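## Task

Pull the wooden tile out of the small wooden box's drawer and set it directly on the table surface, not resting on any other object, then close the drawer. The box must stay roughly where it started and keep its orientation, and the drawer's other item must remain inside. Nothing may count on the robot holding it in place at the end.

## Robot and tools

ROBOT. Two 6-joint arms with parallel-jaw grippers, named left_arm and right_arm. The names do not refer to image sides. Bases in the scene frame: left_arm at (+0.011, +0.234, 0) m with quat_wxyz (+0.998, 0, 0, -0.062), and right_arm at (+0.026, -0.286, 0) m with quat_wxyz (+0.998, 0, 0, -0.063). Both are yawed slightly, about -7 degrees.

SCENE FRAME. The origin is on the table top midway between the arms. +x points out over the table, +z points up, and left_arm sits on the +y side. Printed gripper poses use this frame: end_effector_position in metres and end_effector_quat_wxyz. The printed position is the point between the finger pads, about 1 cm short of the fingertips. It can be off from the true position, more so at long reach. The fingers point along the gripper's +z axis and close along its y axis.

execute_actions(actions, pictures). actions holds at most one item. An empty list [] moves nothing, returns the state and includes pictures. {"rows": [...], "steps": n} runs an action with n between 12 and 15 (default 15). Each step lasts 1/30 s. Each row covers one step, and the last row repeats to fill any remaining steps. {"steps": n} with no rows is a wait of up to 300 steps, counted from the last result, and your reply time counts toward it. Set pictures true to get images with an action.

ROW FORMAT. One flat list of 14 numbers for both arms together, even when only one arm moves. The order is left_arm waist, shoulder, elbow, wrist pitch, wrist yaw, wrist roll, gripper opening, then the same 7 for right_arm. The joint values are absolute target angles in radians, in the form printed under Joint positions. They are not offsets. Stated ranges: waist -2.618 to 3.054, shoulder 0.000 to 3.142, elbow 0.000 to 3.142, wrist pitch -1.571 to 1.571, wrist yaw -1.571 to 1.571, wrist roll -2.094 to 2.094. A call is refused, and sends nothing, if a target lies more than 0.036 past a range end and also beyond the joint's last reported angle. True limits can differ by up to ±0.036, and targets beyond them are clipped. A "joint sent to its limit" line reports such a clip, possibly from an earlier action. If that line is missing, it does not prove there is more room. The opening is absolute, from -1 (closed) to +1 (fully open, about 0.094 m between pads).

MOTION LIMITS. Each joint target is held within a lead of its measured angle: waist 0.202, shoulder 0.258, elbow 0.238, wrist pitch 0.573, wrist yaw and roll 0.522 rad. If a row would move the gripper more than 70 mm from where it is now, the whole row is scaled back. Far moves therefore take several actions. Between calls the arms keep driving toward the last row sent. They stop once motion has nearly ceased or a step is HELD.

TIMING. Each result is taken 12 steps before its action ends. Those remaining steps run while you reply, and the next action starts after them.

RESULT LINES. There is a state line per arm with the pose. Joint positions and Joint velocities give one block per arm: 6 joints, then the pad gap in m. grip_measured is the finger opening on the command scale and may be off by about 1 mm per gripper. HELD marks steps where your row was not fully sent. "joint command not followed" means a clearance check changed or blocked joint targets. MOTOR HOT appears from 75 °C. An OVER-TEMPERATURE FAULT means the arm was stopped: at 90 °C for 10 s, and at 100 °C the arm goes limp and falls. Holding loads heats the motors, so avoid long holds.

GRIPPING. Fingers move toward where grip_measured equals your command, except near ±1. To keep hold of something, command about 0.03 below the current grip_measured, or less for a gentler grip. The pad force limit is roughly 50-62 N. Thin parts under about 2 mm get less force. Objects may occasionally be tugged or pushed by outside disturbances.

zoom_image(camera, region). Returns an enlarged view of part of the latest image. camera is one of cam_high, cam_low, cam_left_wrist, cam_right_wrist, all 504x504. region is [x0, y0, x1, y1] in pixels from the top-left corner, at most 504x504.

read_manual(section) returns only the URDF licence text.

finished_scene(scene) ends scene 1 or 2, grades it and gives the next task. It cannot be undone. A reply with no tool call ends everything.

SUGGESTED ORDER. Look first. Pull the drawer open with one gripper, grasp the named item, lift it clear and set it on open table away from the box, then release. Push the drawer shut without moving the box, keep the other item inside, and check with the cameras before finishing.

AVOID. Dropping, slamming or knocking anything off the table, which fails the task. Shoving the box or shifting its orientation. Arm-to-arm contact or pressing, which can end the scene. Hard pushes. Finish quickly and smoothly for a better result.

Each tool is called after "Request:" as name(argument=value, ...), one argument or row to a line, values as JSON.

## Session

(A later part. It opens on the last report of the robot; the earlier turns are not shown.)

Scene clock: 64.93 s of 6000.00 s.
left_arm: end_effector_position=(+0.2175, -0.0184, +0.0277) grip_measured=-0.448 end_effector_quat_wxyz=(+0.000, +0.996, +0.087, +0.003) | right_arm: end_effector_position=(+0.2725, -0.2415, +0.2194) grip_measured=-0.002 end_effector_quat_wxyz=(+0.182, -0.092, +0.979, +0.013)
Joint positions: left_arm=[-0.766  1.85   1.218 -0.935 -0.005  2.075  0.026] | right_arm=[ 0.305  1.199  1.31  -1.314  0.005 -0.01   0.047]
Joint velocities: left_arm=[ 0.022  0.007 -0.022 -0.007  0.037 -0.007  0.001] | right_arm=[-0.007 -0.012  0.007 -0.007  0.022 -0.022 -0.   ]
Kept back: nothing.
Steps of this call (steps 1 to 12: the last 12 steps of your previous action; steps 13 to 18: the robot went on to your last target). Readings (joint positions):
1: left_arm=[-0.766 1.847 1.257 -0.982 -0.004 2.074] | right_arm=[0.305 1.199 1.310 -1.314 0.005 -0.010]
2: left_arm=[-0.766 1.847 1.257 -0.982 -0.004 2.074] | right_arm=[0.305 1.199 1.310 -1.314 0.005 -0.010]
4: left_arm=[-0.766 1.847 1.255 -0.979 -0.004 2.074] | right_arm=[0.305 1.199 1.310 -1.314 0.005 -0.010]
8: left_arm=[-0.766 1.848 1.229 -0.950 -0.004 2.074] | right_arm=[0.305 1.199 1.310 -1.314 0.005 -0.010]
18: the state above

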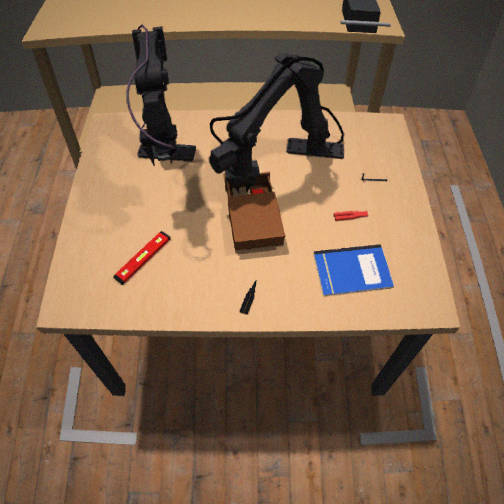

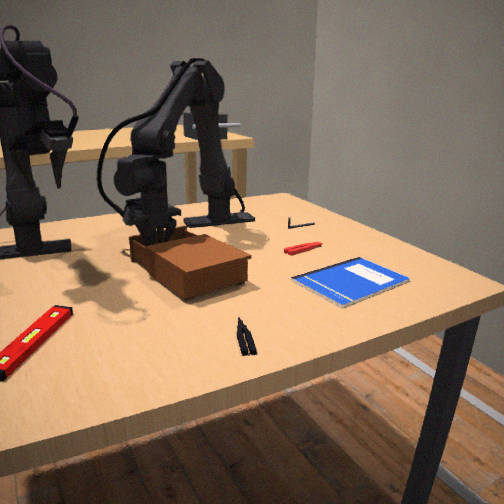

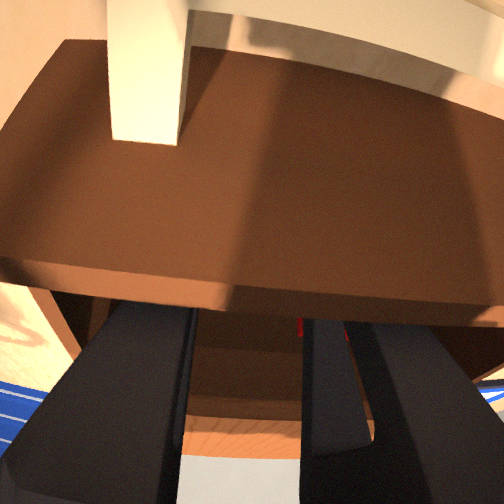

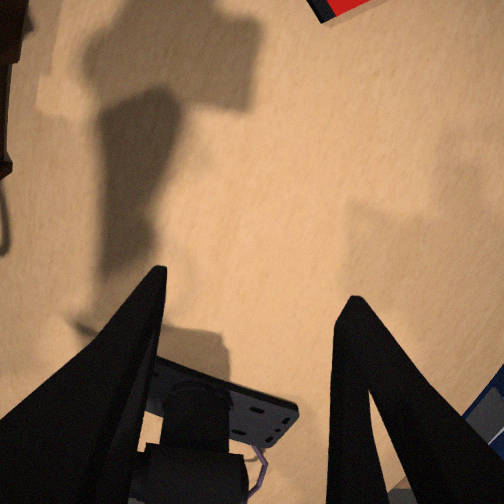

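Request:
execute_actions(
  actions=[
    {"rows":[[-0.76,1.835,1.23,-0.95,0,2.08,-0.45,0.3,1.2,1.3,-1.3,0,0,0],[-0.76,1.835,1.23,-0.95,0,2.08,-0.45,0.3,1.2,1.3,-1.3,0,0,0],[-0.76,1.835,1.23,-0.95,0,2.08,-0.45,0.3,1.2,1.3,-1.3,0,0,0],[-0.76,1.835,1.23,-0.95,0,2.08,-0.45,0.3,1.2,1.3,-1.3,0,0,0],[-0.76,1.835,1.23,-0.95,0,2.08,-0.45,0.3,1.2,1.3,-1.3,0,0,0],[-0.76,1.835,1.23,-0.95,0,2.08,-0.2,0.3,1.2,1.3,-1.3,0,0,0],[-0.76,1.835,1.23,-0.95,0,2.08,0,0.3,1.2,1.3,-1.3,0,0,0],[-0.76,1.835,1.23,-0.95,0,2.08,0.2,0.3,1.2,1.3,-1.3,0,0,0],[-0.76,1.835,1.23,-0.95,0,2.08,0.42,0.3,1.2,1.3,-1.3,0,0,0]],"steps":15},
  ],
)

Request:
execute_actions(
  actions=[
    {"rows":[[-0.76,1.85,1.22,-0.93,0,2.08,0.42,0.3,1.2,1.3,-1.3,0,0,0],[-0.76,1.85,1.22,-0.93,0,2.08,0.42,0.3,1.2,1.3,-1.3,0,0,0],[-0.76,1.85,1.22,-0.93,0,2.08,0.42,0.3,1.2,1.3,-1.3,0,0,0],[-0.76,1.86,1.2,-0.91,0,2.08,0.42,0.3,1.2,1.3,-1.3,0,0,0],[-0.76,1.86,1.2,-0.91,0,2.08,0.42,0.3,1.2,1.3,-1.3,0,0,0],[-0.76,1.87,1.18,-0.89,0,2.08,0.42,0.3,1.2,1.3,-1.3,0,0,0],[-0.76,1.87,1.18,-0.89,0,2.08,0.42,0.3,1.2,1.3,-1.3,0,0,0],[-0.76,1.875,1.165,-0.87,0,2.08,0.42,0.3,1.2,1.3,-1.3,0,0,0]],"steps":15},
  ],
)

Request:
execute_actions(
  actions=[
    {"steps":18},
  ],
  pictures=true,
)

Request:
zoom_image(
  camera="cam_high",
  region=[200, 140, 300, 220],
)

Scene clock: 66.83 s of 6000.00 s.
left_arm: end_effector_position=(+0.2175, -0.0184, +0.0277) grip_measured=-0.448 end_effector_quat_wxyz=(+0.000, +0.996, +0.087, +0.003) | right_arm: end_effector_position=(+0.2725, -0.2415, +0.2194) grip_measured=-0.002 end_effector_quat_wxyz=(+0.182, -0.092, +0.979, +0.013)
Joint positions: left_arm=[-0.766  1.85   1.218 -0.935 -0.005  2.075  0.026] | right_arm=[ 0.305  1.199  1.31  -1.314  0.005 -0.01   0.047]
Joint velocities: left_arm=[-0.007 -0.007  0.007 -0.051  0.066 -0.066 -0.001] | right_arm=[-0.017  0.007 -0.007  0.037 -0.037  0.007 -0.   ]
Steps of this call (steps 1 to 15: the robot went on to your last target; steps 16 to 54: nothing new was sent; steps 55 to 57: the first 3 steps of this action). Readings (joint positions):
55: left_arm=[-0.766 1.850 1.218 -0.935 -0.005 2.075] | right_arm=[0.305 1.199 1.310 -1.314 0.005 -0.010]
56: left_arm=[-0.766 1.850 1.218 -0.935 -0.005 2.075] | right_arm=[0.305 1.199 1.310 -1.314 0.005 -0.010]
57: the state above

Scene clock: 67.33 s of 6000.00 s.
left_arm: end_effector_position=(+0.2169, -0.0173, +0.0277) grip_measured=+0.418 end_effector_quat_wxyz=(-0.002, +0.996, +0.088, +0.002) | right_arm: end_effector_position=(+0.2725, -0.2415, +0.2194) grip_measured=-0.002 end_effector_quat_wxyz=(+0.182, -0.092, +0.979, +0.013)
Joint positions: left_arm=[-0.766  1.85   1.218 -0.94  -0.006  2.075  0.067] | right_arm=[ 0.305  1.199  1.31  -1.314  0.005 -0.01   0.047]
Joint velocities: left_arm=[-0.007  0.007 -0.017  0.037  0.051 -0.007  0.   ] | right_arm=[ 0.002  0.002 -0.007 -0.007 -0.022  0.037  0.   ]
Steps of this call (steps 1 to 12: the last 12 steps of your previous action; steps 13 to 15: the first 3 steps of this action). Readings (joint positions):
13: left_arm=[-0.766 1.850 1.218 -0.940 -0.006 2.075] | right_arm=[0.305 1.199 1.310 -1.314 0.005 -0.010]
14: left_arm=[-0.766 1.850 1.218 -0.940 -0.006 2.075] | right_arm=[0.305 1.199 1.310 -1.314 0.005 -0.010]
15: the state above

Scene clock: 67.93 s of 6000.00 s.
left_arm: end_effector_position=(+0.2184, -0.0164, +0.0208) grip_measured=+0.418 end_effector_quat_wxyz=(-0.001, +0.996, +0.085, +0.007) | right_arm: end_effector_position=(+0.2725, -0.2415, +0.2194) grip_measured=-0.002 end_effector_quat_wxyz=(+0.182, -0.092, +0.979, +0.013)
Joint positions: left_arm=[-0.765  1.855  1.195 -0.905 -0.013  2.082  0.067] | right_arm=[ 0.305  1.199  1.31  -1.314  0.005 -0.01   0.047]
Joint velocities: left_arm=[-0.002  0.007  0.022  0.022  0.007  0.081 -0.002] | right_arm=[-0.007  0.007 -0.012 -0.022 -0.022 -0.037  0.   ]
Kept back: nothing.
Steps of this call (steps 1 to 12: the last 12 steps of your previous action; steps 13 to 18: the robot went on to your last target). Readings (joint positions):
1: left_arm=[-0.766 1.850 1.218 -0.940 -0.006 2.075] | right_arm=[0.305 1.199 1.310 -1.314 0.005 -0.010]
2: left_arm=[-0.766 1.850 1.218 -0.940 -0.006 2.075] | right_arm=[0.305 1.199 1.310 -1.314 0.005 -0.010]
4: left_arm=[-0.766 1.850 1.213 -0.932 -0.006 2.077] | right_arm=[0.305 1.199 1.310 -1.314 0.005 -0.010]
8: left_arm=[-0.765 1.855 1.195 -0.906 -0.013 2.082] | right_arm=[0.305 1.199 1.310 -1.314 0.005 -0.010]
18: the state above

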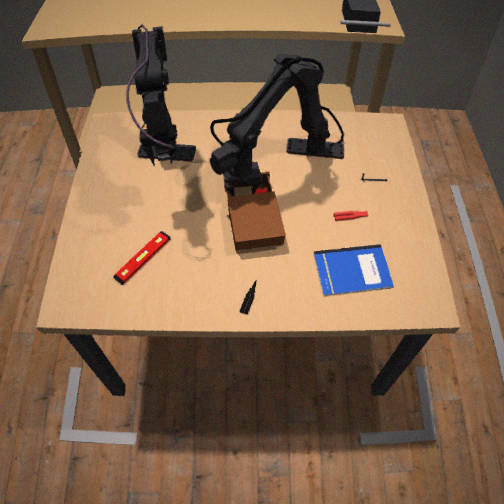

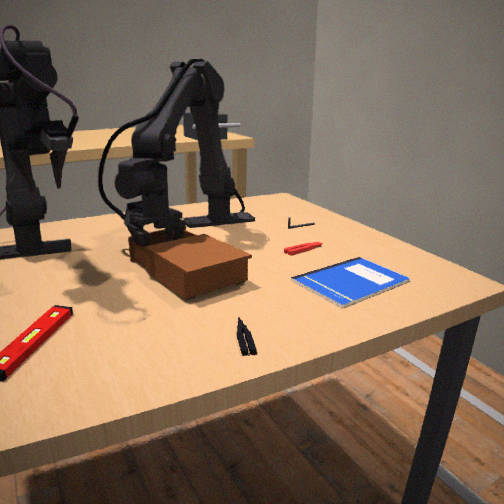

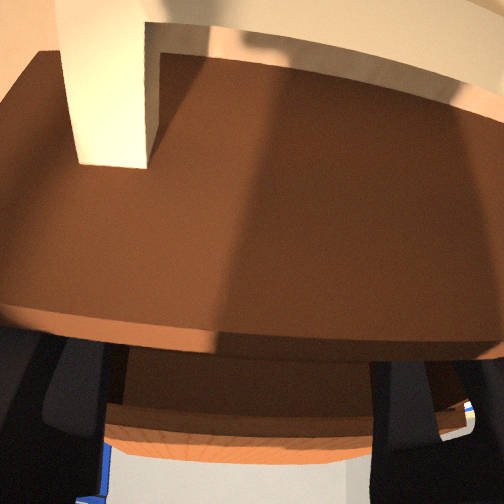

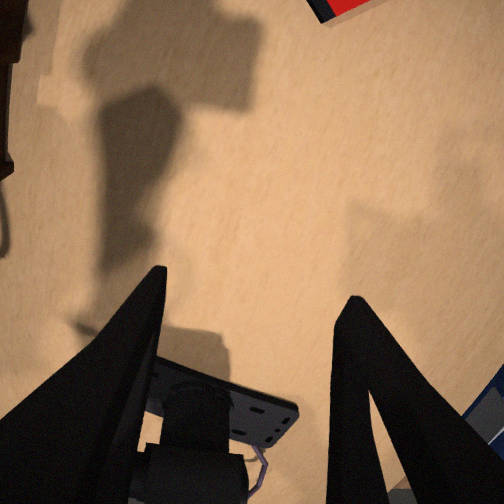

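Region (200, 140, 300, 220) of cam_high's 504x504 image, scaled by 5.040, with more detail than that image has; it fills the top 403 rows of this view, and the rest is white.

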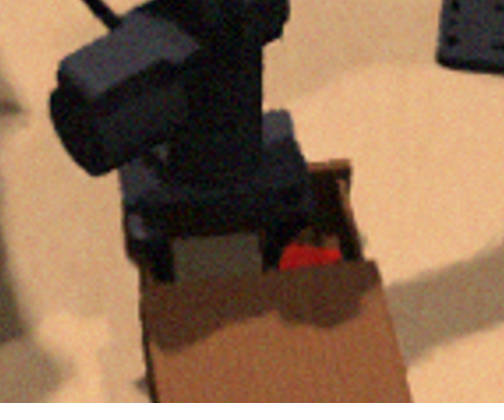

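Request:
execute_actions(
  actions=[
    {"rows":[[-0.76,1.86,1.19,-0.9,0,2.08,0.25,0.3,1.2,1.3,-1.3,0,0,0],[-0.76,1.86,1.19,-0.9,0,2.08,0.15,0.3,1.2,1.3,-1.3,0,0,0],[-0.76,1.86,1.19,-0.9,0,2.08,0.05,0.3,1.2,1.3,-1.3,0,0,0],[-0.76,1.86,1.19,-0.9,0,2.08,-0.05,0.3,1.2,1.3,-1.3,0,0,0],[-0.76,1.86,1.19,-0.9,0,2.08,-0.15,0.3,1.2,1.3,-1.3,0,0,0]],"steps":15},
  ],
)

Request:
execute_actions(
  actions=[
    {"steps":15},
  ],
)

Scene clock: 68.67 s of 6000.00 s.
left_arm: end_effector_position=(+0.2185, -0.0165, +0.0208) grip_measured=+0.126 end_effector_quat_wxyz=(-0.001, +0.996, +0.085, +0.007) | right_arm: end_effector_position=(+0.2725, -0.2415, +0.2194) grip_measured=-0.002 end_effector_quat_wxyz=(+0.182, -0.092, +0.979, +0.013)
Joint positions: left_arm=[-0.765  1.855  1.195 -0.904 -0.013  2.082  0.053] | right_arm=[ 0.305  1.199  1.31  -1.314  0.005 -0.01   0.047]
Joint velocities: left_arm=[-0.002  0.007 -0.012 -0.081  0.066  0.022  0.025] | right_arm=[ 0.007 -0.007 -0.017  0.081 -0.037  0.051  0.001]
Steps of this call (steps 1 to 15: the robot went on to your last target; steps 16 to 19: nothing new was sent; steps 20 to 22: the first 3 steps of this action). Readings (joint positions):
20: left_arm=[-0.765 1.855 1.195 -0.905 -0.013 2.082] | right_arm=[0.305 1.199 1.310 -1.314 0.005 -0.010]
21: left_arm=[-0.765 1.855 1.195 -0.904 -0.013 2.082] | right_arm=[0.305 1.199 1.310 -1.314 0.005 -0.010]
22: the state above

Scene clock: 69.17 s of 6000.00 s.
left_arm: end_effector_position=(+0.2186, -0.0166, +0.0208) grip_measured=+0.143 end_effector_quat_wxyz=(-0.001, +0.996, +0.085, +0.007) | right_arm: end_effector_position=(+0.2725, -0.2415, +0.2194) grip_measured=-0.002 end_effector_quat_wxyz=(+0.182, -0.092, +0.979, +0.013)
Joint positions: left_arm=[-0.765  1.855  1.195 -0.904 -0.013  2.082  0.054] | right_arm=[ 0.305  1.199  1.31  -1.314  0.005 -0.01   0.047]
Joint velocities: left_arm=[-0.012 -0.022 -0.002 -0.051  0.007  0.007 -0.001] | right_arm=[-0.002 -0.007 -0.012  0.007 -0.022 -0.081 -0.001]
Kept back: nothing.
Steps of this call (steps 1 to 12: the last 12 steps of your previous action; steps 13 to 15: the robot went on to your last target). Readings (joint positions):
1: left_arm=[-0.765 1.855 1.195 -0.904 -0.013 2.082] | right_arm=[0.305 1.199 1.310 -1.314 0.005 -0.010]
2: left_arm=[-0.765 1.855 1.195 -0.904 -0.013 2.082] | right_arm=[0.305 1.199 1.310 -1.314 0.005 -0.010]
4: left_arm=[-0.765 1.855 1.195 -0.904 -0.013 2.082] | right_arm=[0.305 1.199 1.310 -1.314 0.005 -0.010]
8: left_arm=[-0.765 1.855 1.195 -0.904 -0.013 2.082] | right_arm=[0.305 1.199 1.310 -1.314 0.005 -0.010]
15: the state above
All arms were judged still, so your last target was given up. Only a new action makes them travel on or press farther. Fingers that are still opening or closing keep moving.

Request:
execute_actions(
  actions=[
    {"rows":[[-0.765,1.85,1.21,-0.92,0,2.08,0.05,0.3,1.2,1.3,-1.3,0,0,0],[-0.765,1.845,1.23,-0.945,0,2.08,0.05,0.3,1.2,1.3,-1.3,0,0,0],[-0.765,1.84,1.25,-0.97,0,2.08,0.05,0.3,1.2,1.3,-1.3,0,0,0],[-0.765,1.835,1.27,-0.995,0,2.08,0.05,0.3,1.2,1.3,-1.3,0,0,0],[-0.765,1.83,1.29,-1.02,0,2.08,0.05,0.3,1.2,1.3,-1.3,0,0,0],[-0.765,1.825,1.315,-1.05,0,2.08,0.05,0.3,1.2,1.3,-1.3,0,0,0],[-0.765,1.82,1.34,-1.08,0,2.08,0.05,0.3,1.2,1.3,-1.3,0,0,0],[-0.765,1.81,1.365,-1.11,0,2.08,0.05,0.3,1.2,1.3,-1.3,0,0,0],[-0.765,1.80,1.39,-1.15,0,2.08,0.05,0.3,1.2,1.3,-1.3,0,0,0],[-0.765,1.79,1.42,-1.19,0,2.08,0.05,0.3,1.2,1.3,-1.3,0,0,0],[-0.765,1.78,1.45,-1.23,0,2.08,0.05,0.3,1.2,1.3,-1.3,0,0,0],[-0.765,1.77,1.48,-1.27,0,2.08,0.05,0.3,1.2,1.3,-1.3,0,0,0],[-0.765,1.76,1.52,-1.31,0,2.08,0.05,0.3,1.2,1.3,-1.3,0,0,0],[-0.765,1.75,1.55,-1.35,0,2.08,0.05,0.3,1.2,1.3,-1.3,0,0,0]],"steps":15},
  ],
)

Request:
execute_actions(
  actions=[
    {"steps":15},
  ],
  pictures=true,
)

Scene clock: 71.20 s of 6000.00 s.
left_arm: end_effector_position=(+0.2189, -0.0170, +0.0224) grip_measured=+0.143 end_effector_quat_wxyz=(-0.001, +0.996, +0.085, +0.007) | right_arm: end_effector_position=(+0.2725, -0.2415, +0.2194) grip_measured=-0.002 end_effector_quat_wxyz=(+0.182, -0.092, +0.979, +0.013)
Joint positions: left_arm=[-0.765  1.855  1.202 -0.912 -0.013  2.082  0.054] | right_arm=[ 0.305  1.199  1.31  -1.314  0.005 -0.01   0.047]
Joint velocities: left_arm=[-0.002 -0.012  0.144 -0.212  0.022 -0.022  0.001] | right_arm=[-0.007 -0.012 -0.017 -0.022 -0.066 -0.022 -0.001]
Steps of this call (steps 1 to 58: nothing new was sent; steps 59 to 61: the first 3 steps of this action). Readings (joint positions):
59: left_arm=[-0.765 1.855 1.195 -0.904 -0.013 2.082] | right_arm=[0.305 1.199 1.310 -1.314 0.005 -0.010]
60: left_arm=[-0.765 1.855 1.198 -0.906 -0.013 2.082] | right_arm=[0.305 1.199 1.310 -1.314 0.005 -0.010]
61: the state above

Scene clock: 71.70 s of 6000.00 s.
left_arm: end_effector_position=(+0.2295, -0.0297, +0.1317) grip_measured=+0.143 end_effector_quat_wxyz=(+0.031, +0.995, +0.085, +0.030) | right_arm: end_effector_position=(+0.2725, -0.2415, +0.2194) grip_measured=-0.002 end_effector_quat_wxyz=(+0.182, -0.092, +0.979, +0.013)
Joint positions: left_arm=[-0.765  1.761  1.527 -1.252 -0.015  2.082  0.054] | right_arm=[ 0.305  1.199  1.31  -1.314  0.005 -0.01   0.047]
Joint velocities: left_arm=[ 0.002 -0.227  0.115 -0.374 -0.022  0.051 -0.001] | right_arm=[ 0.002 -0.002  0.007 -0.037  0.007 -0.037  0.   ]
Kept back: nothing.
Steps of this call (steps 1 to 12: the last 12 steps of your previous action; steps 13 to 15: the robot went on to your last target). Readings (joint positions):
1: left_arm=[-0.765 1.855 1.210 -0.922 -0.015 2.082] | right_arm=[0.305 1.199 1.310 -1.314 0.005 -0.010]
2: left_arm=[-0.765 1.855 1.224 -0.937 -0.015 2.082] | right_arm=[0.305 1.199 1.310 -1.314 0.005 -0.010]
4: left_arm=[-0.765 1.855 1.263 -0.977 -0.015 2.082] | right_arm=[0.305 1.199 1.310 -1.314 0.005 -0.010]
8: left_arm=[-0.765 1.841 1.365 -1.075 -0.015 2.082] | right_arm=[0.305 1.199 1.310 -1.314 0.005 -0.010]
15: the state above

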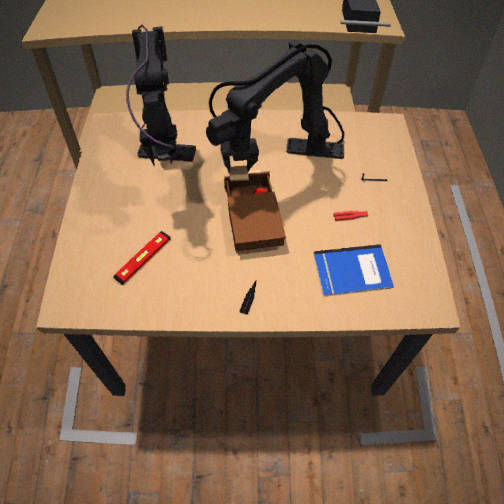

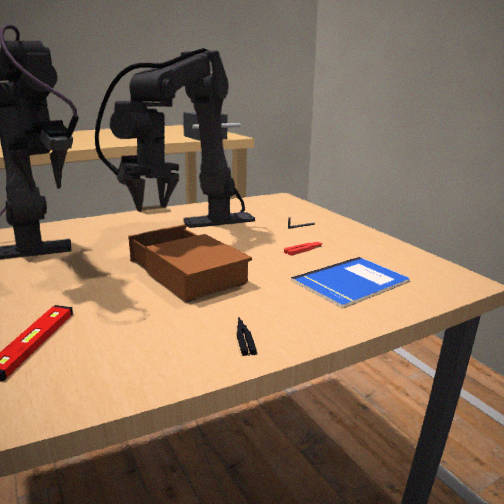

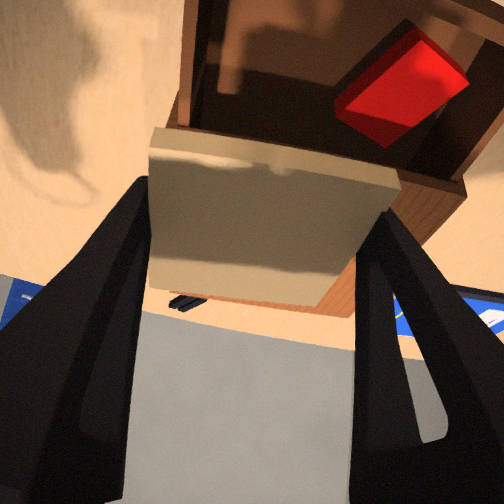

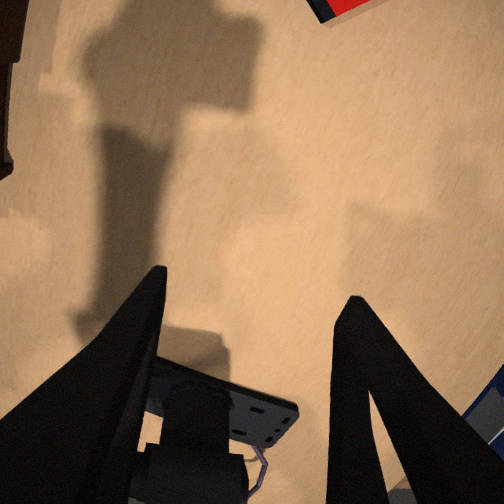

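Request:
execute_actions(
  actions=[
    {"rows":[[-0.7,1.72,1.52,-1.34,0,2.0,0.05,0.3,1.2,1.3,-1.3,0,0,0],[-0.6,1.7,1.48,-1.33,0,2.0,0.05,0.3,1.2,1.3,-1.3,0,0,0],[-0.5,1.68,1.45,-1.32,0,2.0,0.05,0.3,1.2,1.3,-1.3,0,0,0],[-0.4,1.66,1.42,-1.31,0,2.0,0.05,0.3,1.2,1.3,-1.3,0,0,0],[-0.3,1.65,1.41,-1.31,0,2.0,0.05,0.3,1.2,1.3,-1.3,0,0,0],[-0.2,1.65,1.41,-1.31,0,2.0,0.05,0.3,1.2,1.3,-1.3,0,0,0],[-0.1,1.65,1.41,-1.31,0,2.0,0.05,0.3,1.2,1.3,-1.3,0,0,0],[-0.027,1.65,1.41,-1.31,0,2.0,0.05,0.3,1.2,1.3,-1.3,0,0,0]],"steps":15},
  ],
)

Request:
execute_actions(
  actions=[
    {"rows":[[-0.027,1.65,1.41,-1.31,0,2.0,0.05,0.3,1.2,1.3,-1.3,0,0,0],[-0.027,1.65,1.41,-1.31,0,2.0,0.05,0.3,1.2,1.3,-1.3,0,0,0],[-0.027,1.65,1.41,-1.31,0,2.0,0.05,0.3,1.2,1.3,-1.3,0,0,0],[-0.027,1.66,1.37,-1.26,0,2.0,0.05,0.3,1.2,1.3,-1.3,0,0,0],[-0.027,1.67,1.33,-1.21,0,2.0,0.05,0.3,1.2,1.3,-1.3,0,0,0],[-0.027,1.68,1.29,-1.16,0,2.0,0.05,0.3,1.2,1.3,-1.3,0,0,0],[-0.027,1.69,1.25,-1.11,0,2.0,0.05,0.3,1.2,1.3,-1.3,0,0,0],[-0.027,1.70,1.22,-1.07,0,2.0,0.05,0.3,1.2,1.3,-1.3,0,0,0],[-0.027,1.71,1.19,-1.03,0,2.0,0.05,0.3,1.2,1.3,-1.3,0,0,0],[-0.027,1.72,1.16,-0.99,0,2.0,0.05,0.3,1.2,1.3,-1.3,0,0,0],[-0.027,1.73,1.13,-0.95,0,2.0,0.05,0.3,1.2,1.3,-1.3,0,0,0],[-0.027,1.74,1.105,-0.91,0,2.0,0.05,0.3,1.2,1.3,-1.3,0,0,0],[-0.027,1.75,1.08,-0.88,0,2.0,0.05,0.3,1.2,1.3,-1.3,0,0,0]],"steps":15},
  ],
)

Request:
execute_actions(
  actions=[
    {"steps":20},
  ],
  pictures=true,
)

Scene clock: 73.40 s of 6000.00 s.
left_arm: end_effector_position=(+0.2311, -0.0009, +0.1313) grip_measured=+0.144 end_effector_quat_wxyz=(+0.011, +0.990, +0.138, +0.003) | right_arm: end_effector_position=(+0.2725, -0.2415, +0.2194) grip_measured=-0.002 end_effector_quat_wxyz=(+0.182, -0.092, +0.979, +0.013)
Joint positions: left_arm=[-0.693  1.742  1.505 -1.312  0.007  2.047  0.054] | right_arm=[ 0.305  1.199  1.31  -1.314  0.005 -0.01   0.047]
Joint velocities: left_arm=[ 1.502 -0.344 -0.603  0.183  0.139 -0.359 -0.   ] | right_arm=[ 0.007 -0.022  0.002 -0.037 -0.007 -0.066 -0.   ]
Steps of this call (steps 1 to 30: the robot went on to your last target; steps 31 to 48: nothing new was sent; steps 49 to 51: the first 3 steps of this action). Readings (joint positions):
49: left_arm=[-0.759 1.756 1.529 -1.323 -0.011 2.070] | right_arm=[0.305 1.199 1.310 -1.314 0.005 -0.010]
50: left_arm=[-0.736 1.751 1.522 -1.319 -0.002 2.057] | right_arm=[0.305 1.199 1.310 -1.314 0.005 -0.010]
51: the state above

Scene clock: 73.90 s of 6000.00 s.
left_arm: end_effector_position=(+0.3150, +0.1971, +0.1286) grip_measured=+0.144 end_effector_quat_wxyz=(-0.003, +0.879, +0.477, +0.015) | right_arm: end_effector_position=(+0.2725, -0.2415, +0.2194) grip_measured=-0.002 end_effector_quat_wxyz=(+0.182, -0.092, +0.979, +0.013)
Joint positions: left_arm=[-0.014  1.683  1.427 -1.295 -0.023  2.008  0.054] | right_arm=[ 0.305  1.199  1.31  -1.314  0.005 -0.01   0.047]
Joint velocities: left_arm=[-0.168 -0.056  0.002  0.022  0.022 -0.022 -0.001] | right_arm=[ 0.002 -0.012 -0.012  0.007 -0.037 -0.022 -0.   ]
Steps of this call (steps 1 to 12: the last 12 steps of your previous action; steps 13 to 15: the first 3 steps of this action). Readings (joint positions):
13: left_arm=[-0.002 1.687 1.427 -1.295 -0.026 2.008] | right_arm=[0.305 1.199 1.310 -1.314 0.005 -0.010]
14: left_arm=[-0.008 1.685 1.427 -1.295 -0.025 2.008] | right_arm=[0.305 1.199 1.310 -1.314 0.005 -0.010]
15: the state above

Scene clock: 74.57 s of 6000.00 s.
left_arm: end_effector_position=(+0.3026, +0.1958, +0.0218) grip_measured=+0.144 end_effector_quat_wxyz=(-0.012, +0.880, +0.475, -0.001) | right_arm: end_effector_position=(+0.2725, -0.2415, +0.2194) grip_measured=-0.002 end_effector_quat_wxyz=(+0.182, -0.092, +0.979, +0.013)
Joint positions: left_arm=[-0.021  1.763  1.082 -0.906 -0.018  2.006  0.054] | right_arm=[ 0.305  1.199  1.31  -1.314  0.005 -0.01   0.047]
Joint velocities: left_arm=[-0.022 -0.007  0.002  0.154  0.007  0.037  0.   ] | right_arm=[-0.017 -0.007  0.002 -0.066 -0.022 -0.007 -0.001]
Kept back: nothing.
Steps of this call (steps 1 to 12: the last 12 steps of your previous action; steps 13 to 20: the robot went on to your last target). Readings (joint positions):
1: left_arm=[-0.018 1.681 1.420 -1.288 -0.021 2.008] | right_arm=[0.305 1.199 1.310 -1.314 0.005 -0.010]
2: left_arm=[-0.020 1.677 1.402 -1.273 -0.019 2.007] | right_arm=[0.305 1.199 1.310 -1.314 0.005 -0.010]
4: left_arm=[-0.021 1.677 1.339 -1.223 -0.018 2.007] | right_arm=[0.305 1.199 1.310 -1.314 0.005 -0.010]
8: left_arm=[-0.021 1.705 1.193 -1.104 -0.018 2.007] | right_arm=[0.305 1.199 1.310 -1.314 0.005 -0.010]
20: the state above

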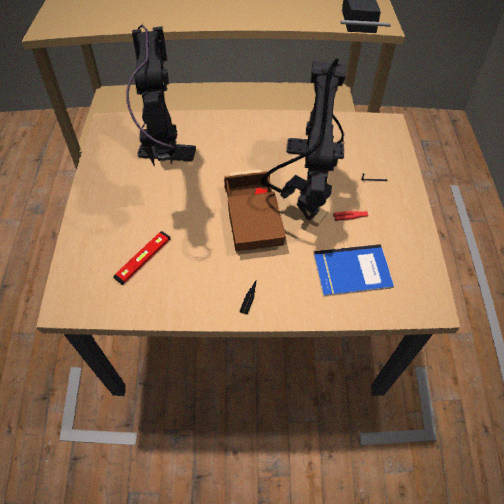

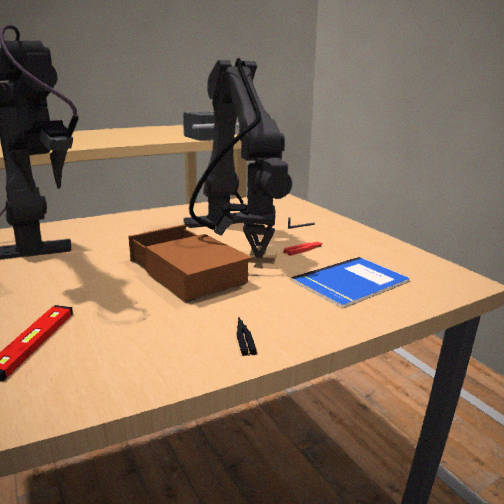

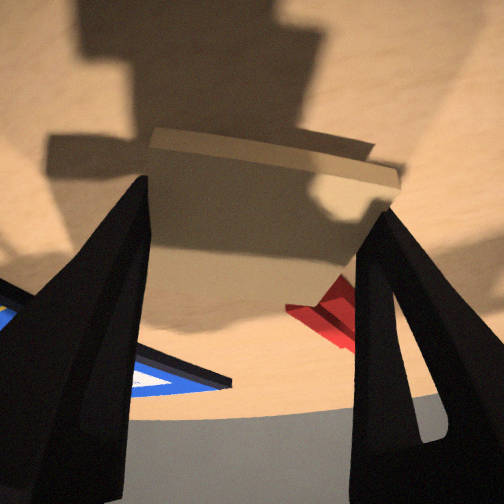

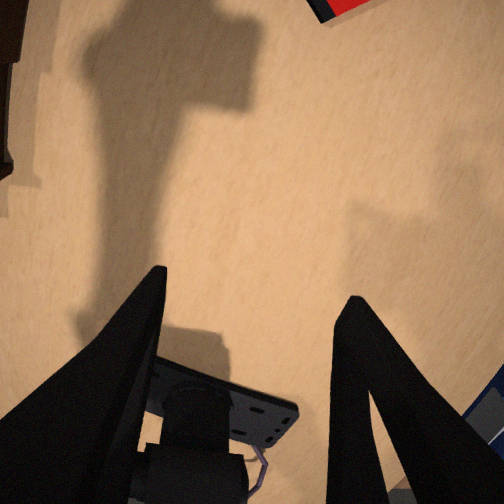

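Request:
zoom_image(
  camera="cam_high",
  region=[260, 170, 380, 260],
)

Region (260, 170, 380, 260) of cam_high's 504x504 image, scaled by 4.200, with more detail than that image has; it fills the top 378 rows of this view, and the rest is white.

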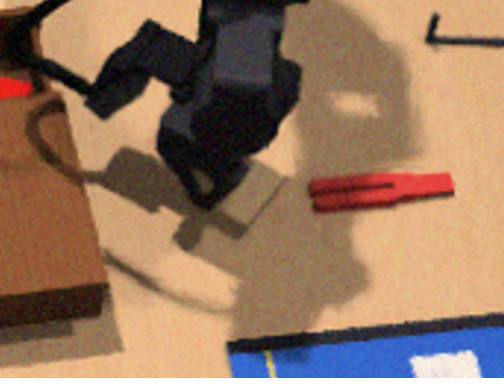

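Clear. Lower and release.

Request:
execute_actions(
  actions=[
    {"rows":[[-0.027,1.76,1.07,-0.87,0,2.0,0.05,0.3,1.2,1.3,-1.3,0,0,0],[-0.027,1.765,1.06,-0.86,0,2.0,0.05,0.3,1.2,1.3,-1.3,0,0,0],[-0.027,1.77,1.05,-0.85,0,2.0,0.05,0.3,1.2,1.3,-1.3,0,0,0],[-0.027,1.77,1.045,-0.845,0,2.0,0.05,0.3,1.2,1.3,-1.3,0,0,0],[-0.027,1.77,1.045,-0.845,0,2.0,0.05,0.3,1.2,1.3,-1.3,0,0,0],[-0.027,1.77,1.045,-0.845,0,2.0,0.05,0.3,1.2,1.3,-1.3,0,0,0],[-0.027,1.77,1.045,-0.845,0,2.0,0.05,0.3,1.2,1.3,-1.3,0,0,0],[-0.027,1.77,1.045,-0.845,0,2.0,0.05,0.3,1.2,1.3,-1.3,0,0,0],[-0.027,1.77,1.045,-0.845,0,2.0,0.05,0.3,1.2,1.3,-1.3,0,0,0],[-0.027,1.77,1.045,-0.845,0,2.0,0.2,0.3,1.2,1.3,-1.3,0,0,0],[-0.027,1.77,1.045,-0.845,0,2.0,0.5,0.3,1.2,1.3,-1.3,0,0,0]],"steps":15},
  ],
)

Request:
execute_actions(
  actions=[
    {"steps":14},
  ],
  pictures=true,
)

Scene clock: 75.70 s of 6000.00 s.
left_arm: end_effector_position=(+0.3073, +0.1951, +0.0211) grip_measured=+0.144 end_effector_quat_wxyz=(-0.006, +0.880, +0.475, +0.007) | right_arm: end_effector_position=(+0.2725, -0.2415, +0.2194) grip_measured=-0.002 end_effector_quat_wxyz=(+0.182, -0.092, +0.979, +0.013)
Joint positions: left_arm=[-0.021  1.763  1.079 -0.883 -0.018  2.006  0.054] | right_arm=[ 0.305  1.199  1.31  -1.314  0.005 -0.01   0.047]
Joint velocities: left_arm=[-0.017 -0.002 -0.12   0.183 -0.066  0.022  0.001] | right_arm=[-0.002  0.017 -0.007  0.007 -0.066  0.007 -0.001]
Steps of this call (steps 1 to 30: the robot went on to your last target; step 31: nothing new was sent; steps 32 to 34: the first 3 steps of this action). Readings (joint positions):
32: left_arm=[-0.021 1.763 1.082 -0.892 -0.018 2.006] | right_arm=[0.305 1.199 1.310 -1.314 0.005 -0.010]
33: left_arm=[-0.021 1.763 1.082 -0.889 -0.018 2.006] | right_arm=[0.305 1.199 1.310 -1.314 0.005 -0.010]
34: the state above

Scene clock: 76.17 s of 6000.00 s.
left_arm: end_effector_position=(+0.3057, +0.1953, +0.0164) grip_measured=+0.498 end_effector_quat_wxyz=(-0.005, +0.880, +0.475, +0.008) | right_arm: end_effector_position=(+0.2725, -0.2415, +0.2194) grip_measured=-0.002 end_effector_quat_wxyz=(+0.182, -0.092, +0.979, +0.013)
Joint positions: left_arm=[-0.021  1.763  1.058 -0.859 -0.018  2.006  0.07 ] | right_arm=[ 0.305  1.199  1.31  -1.314  0.005 -0.01   0.047]
Joint velocities: left_arm=[-0.007 -0.002  0.012  0.022  0.007  0.007 -0.   ] | right_arm=[ 0.012 -0.022 -0.002  0.066 -0.022 -0.037 -0.   ]
Kept back: nothing.
Steps of this call (steps 1 to 12: the last 12 steps of your previous action; steps 13 to 14: the robot went on to your last target). Readings (joint positions):
1: left_arm=[-0.021 1.763 1.075 -0.875 -0.018 2.006] | right_arm=[0.305 1.199 1.310 -1.314 0.005 -0.010]
2: left_arm=[-0.021 1.763 1.069 -0.869 -0.018 2.006] | right_arm=[0.305 1.199 1.310 -1.314 0.005 -0.010]
4: left_arm=[-0.021 1.763 1.061 -0.867 -0.018 2.006] | right_arm=[0.305 1.199 1.310 -1.314 0.005 -0.010]
8: left_arm=[-0.021 1.763 1.058 -0.864 -0.018 2.006] | right_arm=[0.305 1.199 1.310 -1.314 0.005 -0.010]
14: the state above

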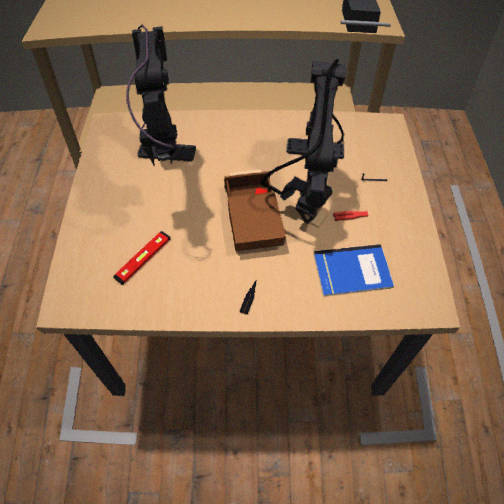

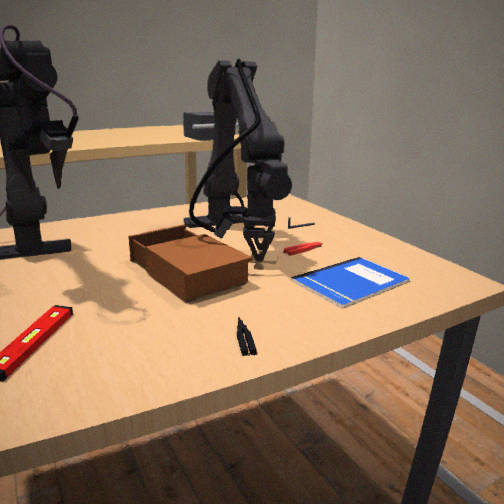

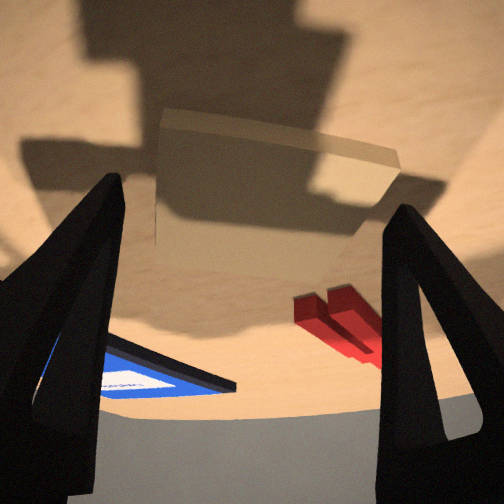

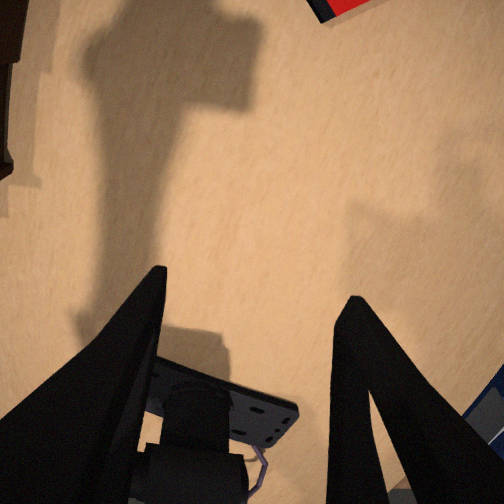

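Request:
execute_actions(
  actions=[
    {"rows":[[-0.027,1.74,1.1,-0.92,0,2.0,0.5,0.6,1.3,1.35,-1.3,0,-0.3,-1],[-0.027,1.72,1.17,-1.0,0,2.0,0.5,0.6,1.3,1.35,-1.3,0,-0.3,-1],[-0.027,1.70,1.25,-1.1,0,2.0,0.5,0.6,1.3,1.35,-1.3,0,-0.3,-1],[-0.027,1.68,1.33,-1.2,0,2.0,0.5,0.9,1.4,1.4,-1.3,0,-0.5,-1],[-0.027,1.68,1.42,-1.3,0,1.5,0.5,0.9,1.4,1.4,-1.3,0,-0.5,-1],[0.0,1.75,1.6,-1.35,0,1.0,0.5,1.1,1.5,1.4,-1.3,0,-0.5,-1],[0.05,1.8,1.75,-1.4,0,0.5,0.4,1.2,1.5,1.4,-1.3,0,-0.5,-1],[0.1,1.9,1.9,-1.45,0,-0.3,0.28,1.318,1.55,1.4,-1.3,0,-0.547,-1]],"steps":15},
  ],
)

Request:
execute_actions(
  actions=[
    {"rows":[[0.1,1.9,1.9,-1.45,0,-0.5,0.28,1.318,1.55,1.4,-1.3,0,-0.547,-1],[0.1,1.9,1.9,-1.45,0,-0.5,0.28,1.318,1.55,1.4,-1.3,0,-0.547,-1],[0.1,1.9,1.9,-1.45,0,-0.5,0.28,1.318,1.55,1.4,-1.3,0,-0.547,-1],[0.1,1.9,1.9,-1.45,0,-0.5,0.28,1.318,1.55,1.4,-1.3,0,-0.547,-1],[0.1,1.9,1.9,-1.45,0,-0.5,0.28,1.318,1.55,1.4,-1.3,0,-0.547,-1],[0.1,1.9,1.9,-1.45,0,-0.5,0.28,1.318,1.55,1.4,-1.3,0,-0.547,-1],[0.1,1.9,1.9,-1.45,0,-0.5,0.28,1.318,1.64,1.375,-1.3,0,-0.547,-1]],"steps":15},
  ],
)

Request:
execute_actions(
  actions=[
    {"steps":22},
  ],
  pictures=true,
)

Scene clock: 78.30 s of 6000.00 s.
left_arm: end_effector_position=(+0.3039, +0.1956, +0.0268) grip_measured=+0.498 end_effector_quat_wxyz=(-0.013, +0.880, +0.475, -0.003) | right_arm: end_effector_position=(+0.2700, -0.1998, +0.2127) grip_measured=-0.762 end_effector_quat_wxyz=(+0.167, -0.237, +0.957, +0.007)
Joint positions: left_arm=[-0.021  1.763  1.104 -0.932 -0.018  2.006  0.07 ] | right_arm=[ 0.477  1.252  1.326 -1.311  0.022 -0.139  0.011]
Joint velocities: left_arm=[-0.007  0.007  1.15  -1.575  0.022  0.022 -0.001] | right_arm=[ 2.063  0.72   0.051  0.286 -0.139 -0.989 -0.422]
Steps of this call (steps 1 to 30: the robot went on to your last target; steps 31 to 61: nothing new was sent; steps 62 to 64: the first 3 steps of this action). Readings (joint positions):
62: left_arm=[-0.021 1.763 1.059 -0.861 -0.018 2.006] | right_arm=[0.336 1.209 1.314 -1.318 0.022 -0.054]
63: left_arm=[-0.021 1.763 1.072 -0.885 -0.018 2.006] | right_arm=[0.403 1.228 1.322 -1.317 0.024 -0.101]
64: the state above

Scene clock: 78.80 s of 6000.00 s.
left_arm: end_effector_position=(+0.4031, +0.2302, +0.1755) grip_measured=+0.282 end_effector_quat_wxyz=(+0.074, +0.321, +0.944, +0.029) | right_arm: end_effector_position=(+0.1274, -0.0076, +0.1457) grip_measured=-0.983 end_effector_quat_wxyz=(-0.040, +0.762, -0.646, -0.020)
Joint positions: left_arm=[ 0.107  1.906  1.877 -1.383 -0.01   0.639  0.06 ] | right_arm=[ 1.339  1.579  1.38  -1.283 -0.011 -0.523  0.001]
Joint velocities: left_arm=[-0.032 -0.007 -0.002 -0.418  0.022 -2.835 -0.   ] | right_arm=[-0.183 -0.125 -0.017 -0.051  0.051 -0.125  0.   ]
Steps of this call (steps 1 to 12: the last 12 steps of your previous action; steps 13 to 15: the first 3 steps of this action). Readings (joint positions):
13: left_arm=[0.109 1.906 1.873 -1.360 -0.010 0.838] | right_arm=[1.337 1.589 1.380 -1.279 -0.009 -0.513]
14: left_arm=[0.108 1.906 1.877 -1.371 -0.010 0.739] | right_arm=[1.342 1.584 1.380 -1.282 -0.011 -0.519]
15: the state above

Scene clock: 79.53 s of 6000.00 s.
left_arm: end_effector_position=(+0.3900, +0.2298, +0.1733) grip_measured=+0.282 end_effector_quat_wxyz=(+0.051, -0.228, +0.972, -0.010) | right_arm: end_effector_position=(+0.1323, -0.0104, +0.1251) grip_measured=-0.983 end_effector_quat_wxyz=(-0.002, +0.762, -0.647, -0.004)
Joint positions: left_arm=[ 0.107  1.907  1.877 -1.437 -0.006 -0.479  0.06 ] | right_arm=[ 1.323  1.653  1.38  -1.292 -0.006 -0.537  0.001]
Joint velocities: left_arm=[ 0.017 -0.007 -0.017  0.022 -0.051 -0.007  0.001] | right_arm=[ 0.007 -0.007 -0.007 -0.095  0.007 -0.081 -0.001]
Kept back: nothing.
Steps of this call (steps 1 to 12: the last 12 steps of your previous action; steps 13 to 22: the robot went on to your last target). Readings (joint positions):
1: left_arm=[0.107 1.906 1.877 -1.395 -0.010 0.539] | right_arm=[1.334 1.575 1.380 -1.285 -0.010 -0.526]
2: left_arm=[0.107 1.907 1.877 -1.405 -0.010 0.439] | right_arm=[1.328 1.573 1.380 -1.287 -0.009 -0.528]
4: left_arm=[0.107 1.907 1.877 -1.418 -0.010 0.239] | right_arm=[1.324 1.578 1.380 -1.290 -0.007 -0.532]
8: left_arm=[0.107 1.907 1.877 -1.431 -0.009 -0.148] | right_arm=[1.323 1.634 1.380 -1.292 -0.006 -0.535]
22: the state above

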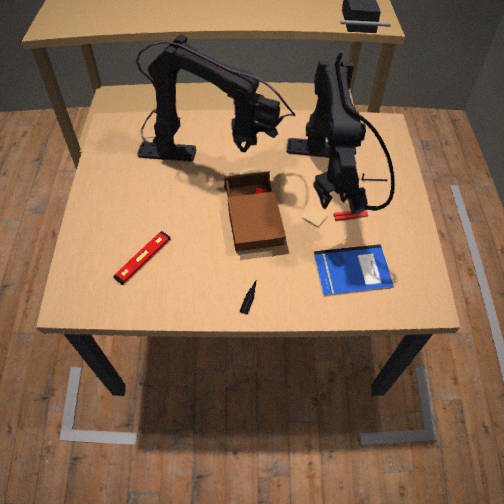

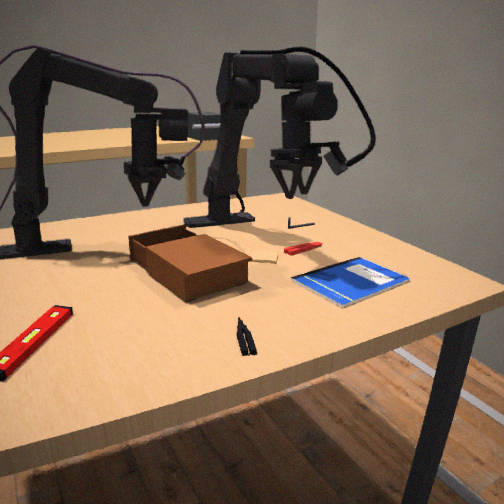

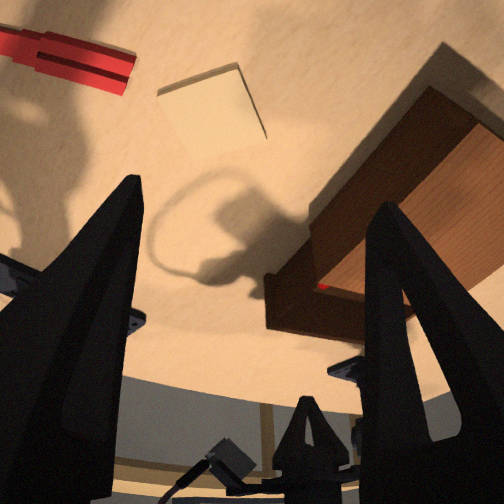

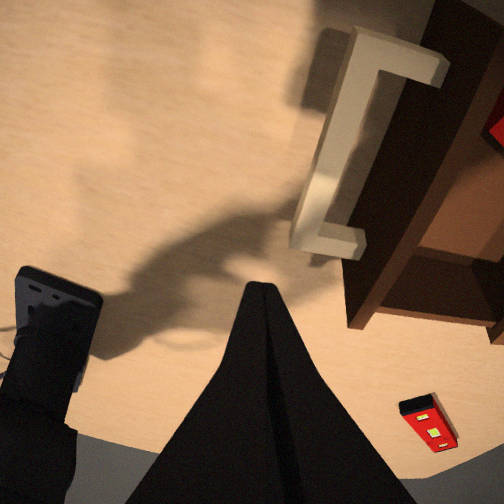

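Request:
execute_actions(
  actions=[
    {"rows":[[0.1,1.95,1.95,-1.45,0,-0.6,0.28,1.318,1.66,1.3,-1.2,0,-0.57,-1],[0.1,1.95,1.95,-1.45,0,-0.6,0.28,1.318,1.66,1.3,-1.2,0,-0.57,-1],[0.1,1.95,1.95,-1.45,0,-0.6,0.28,1.318,1.68,1.23,-1.11,0,-0.57,-1],[0.1,1.95,1.95,-1.45,0,-0.6,0.28,1.318,1.68,1.23,-1.11,0,-0.57,-1],[0.1,1.95,1.95,-1.45,0,-0.6,0.28,1.318,1.70,1.16,-1.03,0,-0.57,-1],[0.1,1.95,1.95,-1.45,0,-0.6,0.28,1.318,1.70,1.16,-1.03,0,-0.57,-1],[0.0,2.0,2.0,-1.45,0,-0.65,0.28,1.318,1.712,1.1,-0.95,0,-0.57,-1]],"steps":15},
  ],
)

Request:
execute_actions(
  actions=[
    {"rows":[[-0.1,2.05,2.05,-1.47,0,-0.65,0.28,1.318,1.712,1.1,-0.95,0,-0.57,-1],[-0.1,2.05,2.05,-1.47,0,-0.65,0.28,1.318,1.712,1.1,-0.95,0,-0.57,-1],[-0.1,2.05,2.05,-1.47,0,-0.65,0.28,1.318,1.712,1.1,-0.95,0,-0.57,-1],[-0.25,2.1,2.07,-1.47,0,-0.65,0.28,1.318,1.712,1.1,-0.95,0,-0.57,-1],[-0.25,2.1,2.07,-1.47,0,-0.65,0.28,1.318,1.712,1.1,-0.95,0,-0.57,-1],[-0.361,2.13,2.07,-1.47,0,-0.68,0.28,1.318,1.712,1.1,-0.95,0,-0.57,-1],[-0.361,2.13,2.07,-1.47,0,-0.68,0.28,1.318,1.712,1.1,-0.95,0,-0.57,-1],[-0.361,2.13,2.07,-1.47,0,-0.68,0.28,1.318,1.712,1.1,-0.95,0,-0.57,-1],[-0.361,2.13,2.07,-1.47,0,-0.68,0.28,1.318,1.712,1.1,-0.95,0,-0.57,-1],[-0.361,2.15,1.94,-1.33,0,-0.68,0.28,1.318,1.712,1.1,-0.95,0,-0.57,-1]],"steps":15},
  ],
)

Request:
execute_actions(
  actions=[
    {"steps":22},
  ],
  pictures=true,
)

Scene clock: 81.73 s of 6000.00 s.
left_arm: end_effector_position=(+0.3951, +0.2295, +0.1731) grip_measured=+0.282 end_effector_quat_wxyz=(+0.050, -0.258, +0.965, -0.012) | right_arm: end_effector_position=(+0.1321, -0.0108, +0.1106) grip_measured=-0.983 end_effector_quat_wxyz=(-0.003, +0.766, -0.643, -0.004)
Joint positions: left_arm=[ 0.107  1.931  1.909 -1.447 -0.005 -0.54   0.06 ] | right_arm=[ 1.323  1.653  1.322 -1.232 -0.006 -0.548  0.001]
Joint velocities: left_arm=[-0.012  0.227  0.203 -0.081  0.066 -0.33  -0.001] | right_arm=[-0.002 -0.002 -0.989  0.93   0.051 -0.183 -0.   ]
Steps of this call (steps 1 to 30: the robot went on to your last target; steps 31 to 63: nothing new was sent; steps 64 to 66: the first 3 steps of this action). Readings (joint positions):
64: left_arm=[0.107 1.913 1.886 -1.444 -0.005 -0.510] | right_arm=[1.323 1.652 1.369 -1.277 -0.006 -0.541]
65: left_arm=[0.107 1.922 1.899 -1.447 -0.005 -0.527] | right_arm=[1.323 1.651 1.352 -1.260 -0.006 -0.545]
66: the state above

Scene clock: 82.23 s of 6000.00 s.
left_arm: end_effector_position=(+0.4086, +0.1664, +0.1606) grip_measured=+0.282 end_effector_quat_wxyz=(+0.037, -0.231, +0.972, -0.015) | right_arm: end_effector_position=(+0.1287, -0.0198, +0.0336) grip_measured=-0.983 end_effector_quat_wxyz=(+0.020, +0.769, -0.639, +0.004)
Joint positions: left_arm=[-0.048  2.033  2.005 -1.465 -0.001 -0.639  0.06 ] | right_arm=[ 1.323  1.733  1.097 -0.976 -0.006 -0.559  0.001]
Joint velocities: left_arm=[-0.559  0.237  0.276 -0.022 -0.066  0.037 -0.001] | right_arm=[-0.002 -0.007 -0.002  0.125  0.007 -0.022 -0.001]
Steps of this call (steps 1 to 12: the last 12 steps of your previous action; steps 13 to 15: the first 3 steps of this action). Readings (joint positions):
13: left_arm=[-0.019 2.014 1.974 -1.461 0.002 -0.635] | right_arm=[1.323 1.733 1.097 -0.985 -0.006 -0.559]
14: left_arm=[-0.031 2.024 1.992 -1.465 -0.001 -0.638] | right_arm=[1.323 1.733 1.097 -0.980 -0.006 -0.559]
15: the state above

Scene clock: 82.97 s of 6000.00 s.
left_arm: end_effector_position=(+0.3804, +0.0389, +0.0902) grip_measured=+0.282 end_effector_quat_wxyz=(-0.009, -0.094, +0.995, -0.002) | right_arm: end_effector_position=(+0.1299, -0.0168, +0.0335) grip_measured=-0.983 end_effector_quat_wxyz=(+0.014, +0.769, -0.639, +0.002)
Joint positions: left_arm=[-0.359  2.173  1.943 -1.354  0.013 -0.673  0.06 ] | right_arm=[ 1.323  1.733  1.097 -0.963 -0.006 -0.56   0.001]
Joint velocities: left_arm=[-0.012 -0.007 -0.002  0.066  0.007 -0.095 -0.   ] | right_arm=[ 0.002  0.012  0.002  0.022 -0.022  0.022  0.001]
Kept back: nothing.
Steps of this call (steps 1 to 12: the last 12 steps of your previous action; steps 13 to 22: the robot went on to your last target). Readings (joint positions):
1: left_arm=[-0.077 2.044 2.015 -1.466 -0.006 -0.640] | right_arm=[1.323 1.733 1.097 -0.973 -0.006 -0.560]
2: left_arm=[-0.115 2.057 2.026 -1.466 -0.010 -0.642] | right_arm=[1.323 1.733 1.097 -0.971 -0.006 -0.560]
4: left_arm=[-0.213 2.088 2.035 -1.463 -0.010 -0.650] | right_arm=[1.323 1.733 1.097 -0.967 -0.006 -0.560]
8: left_arm=[-0.386 2.138 1.991 -1.415 0.009 -0.661] | right_arm=[1.323 1.733 1.097 -0.964 -0.006 -0.560]
22: the state above

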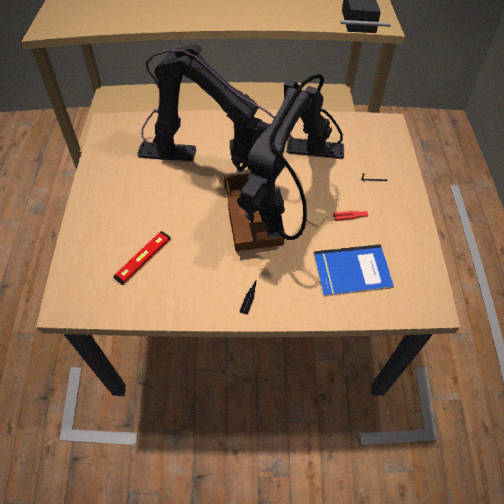

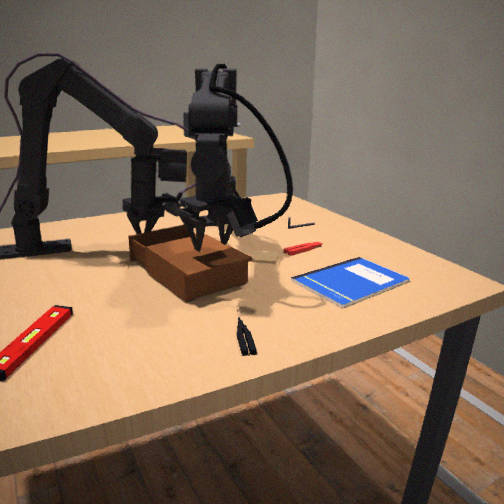

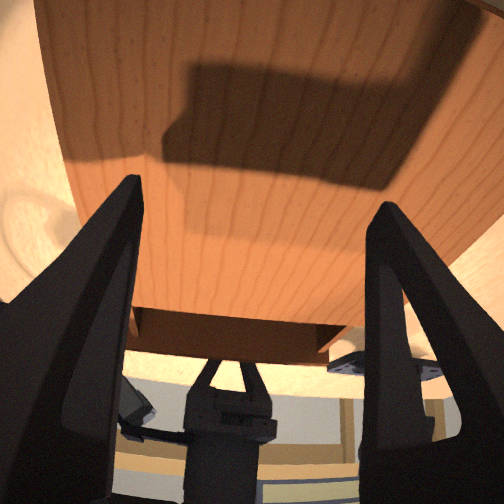

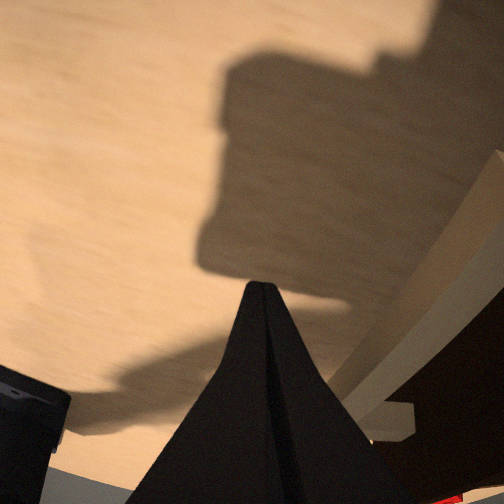

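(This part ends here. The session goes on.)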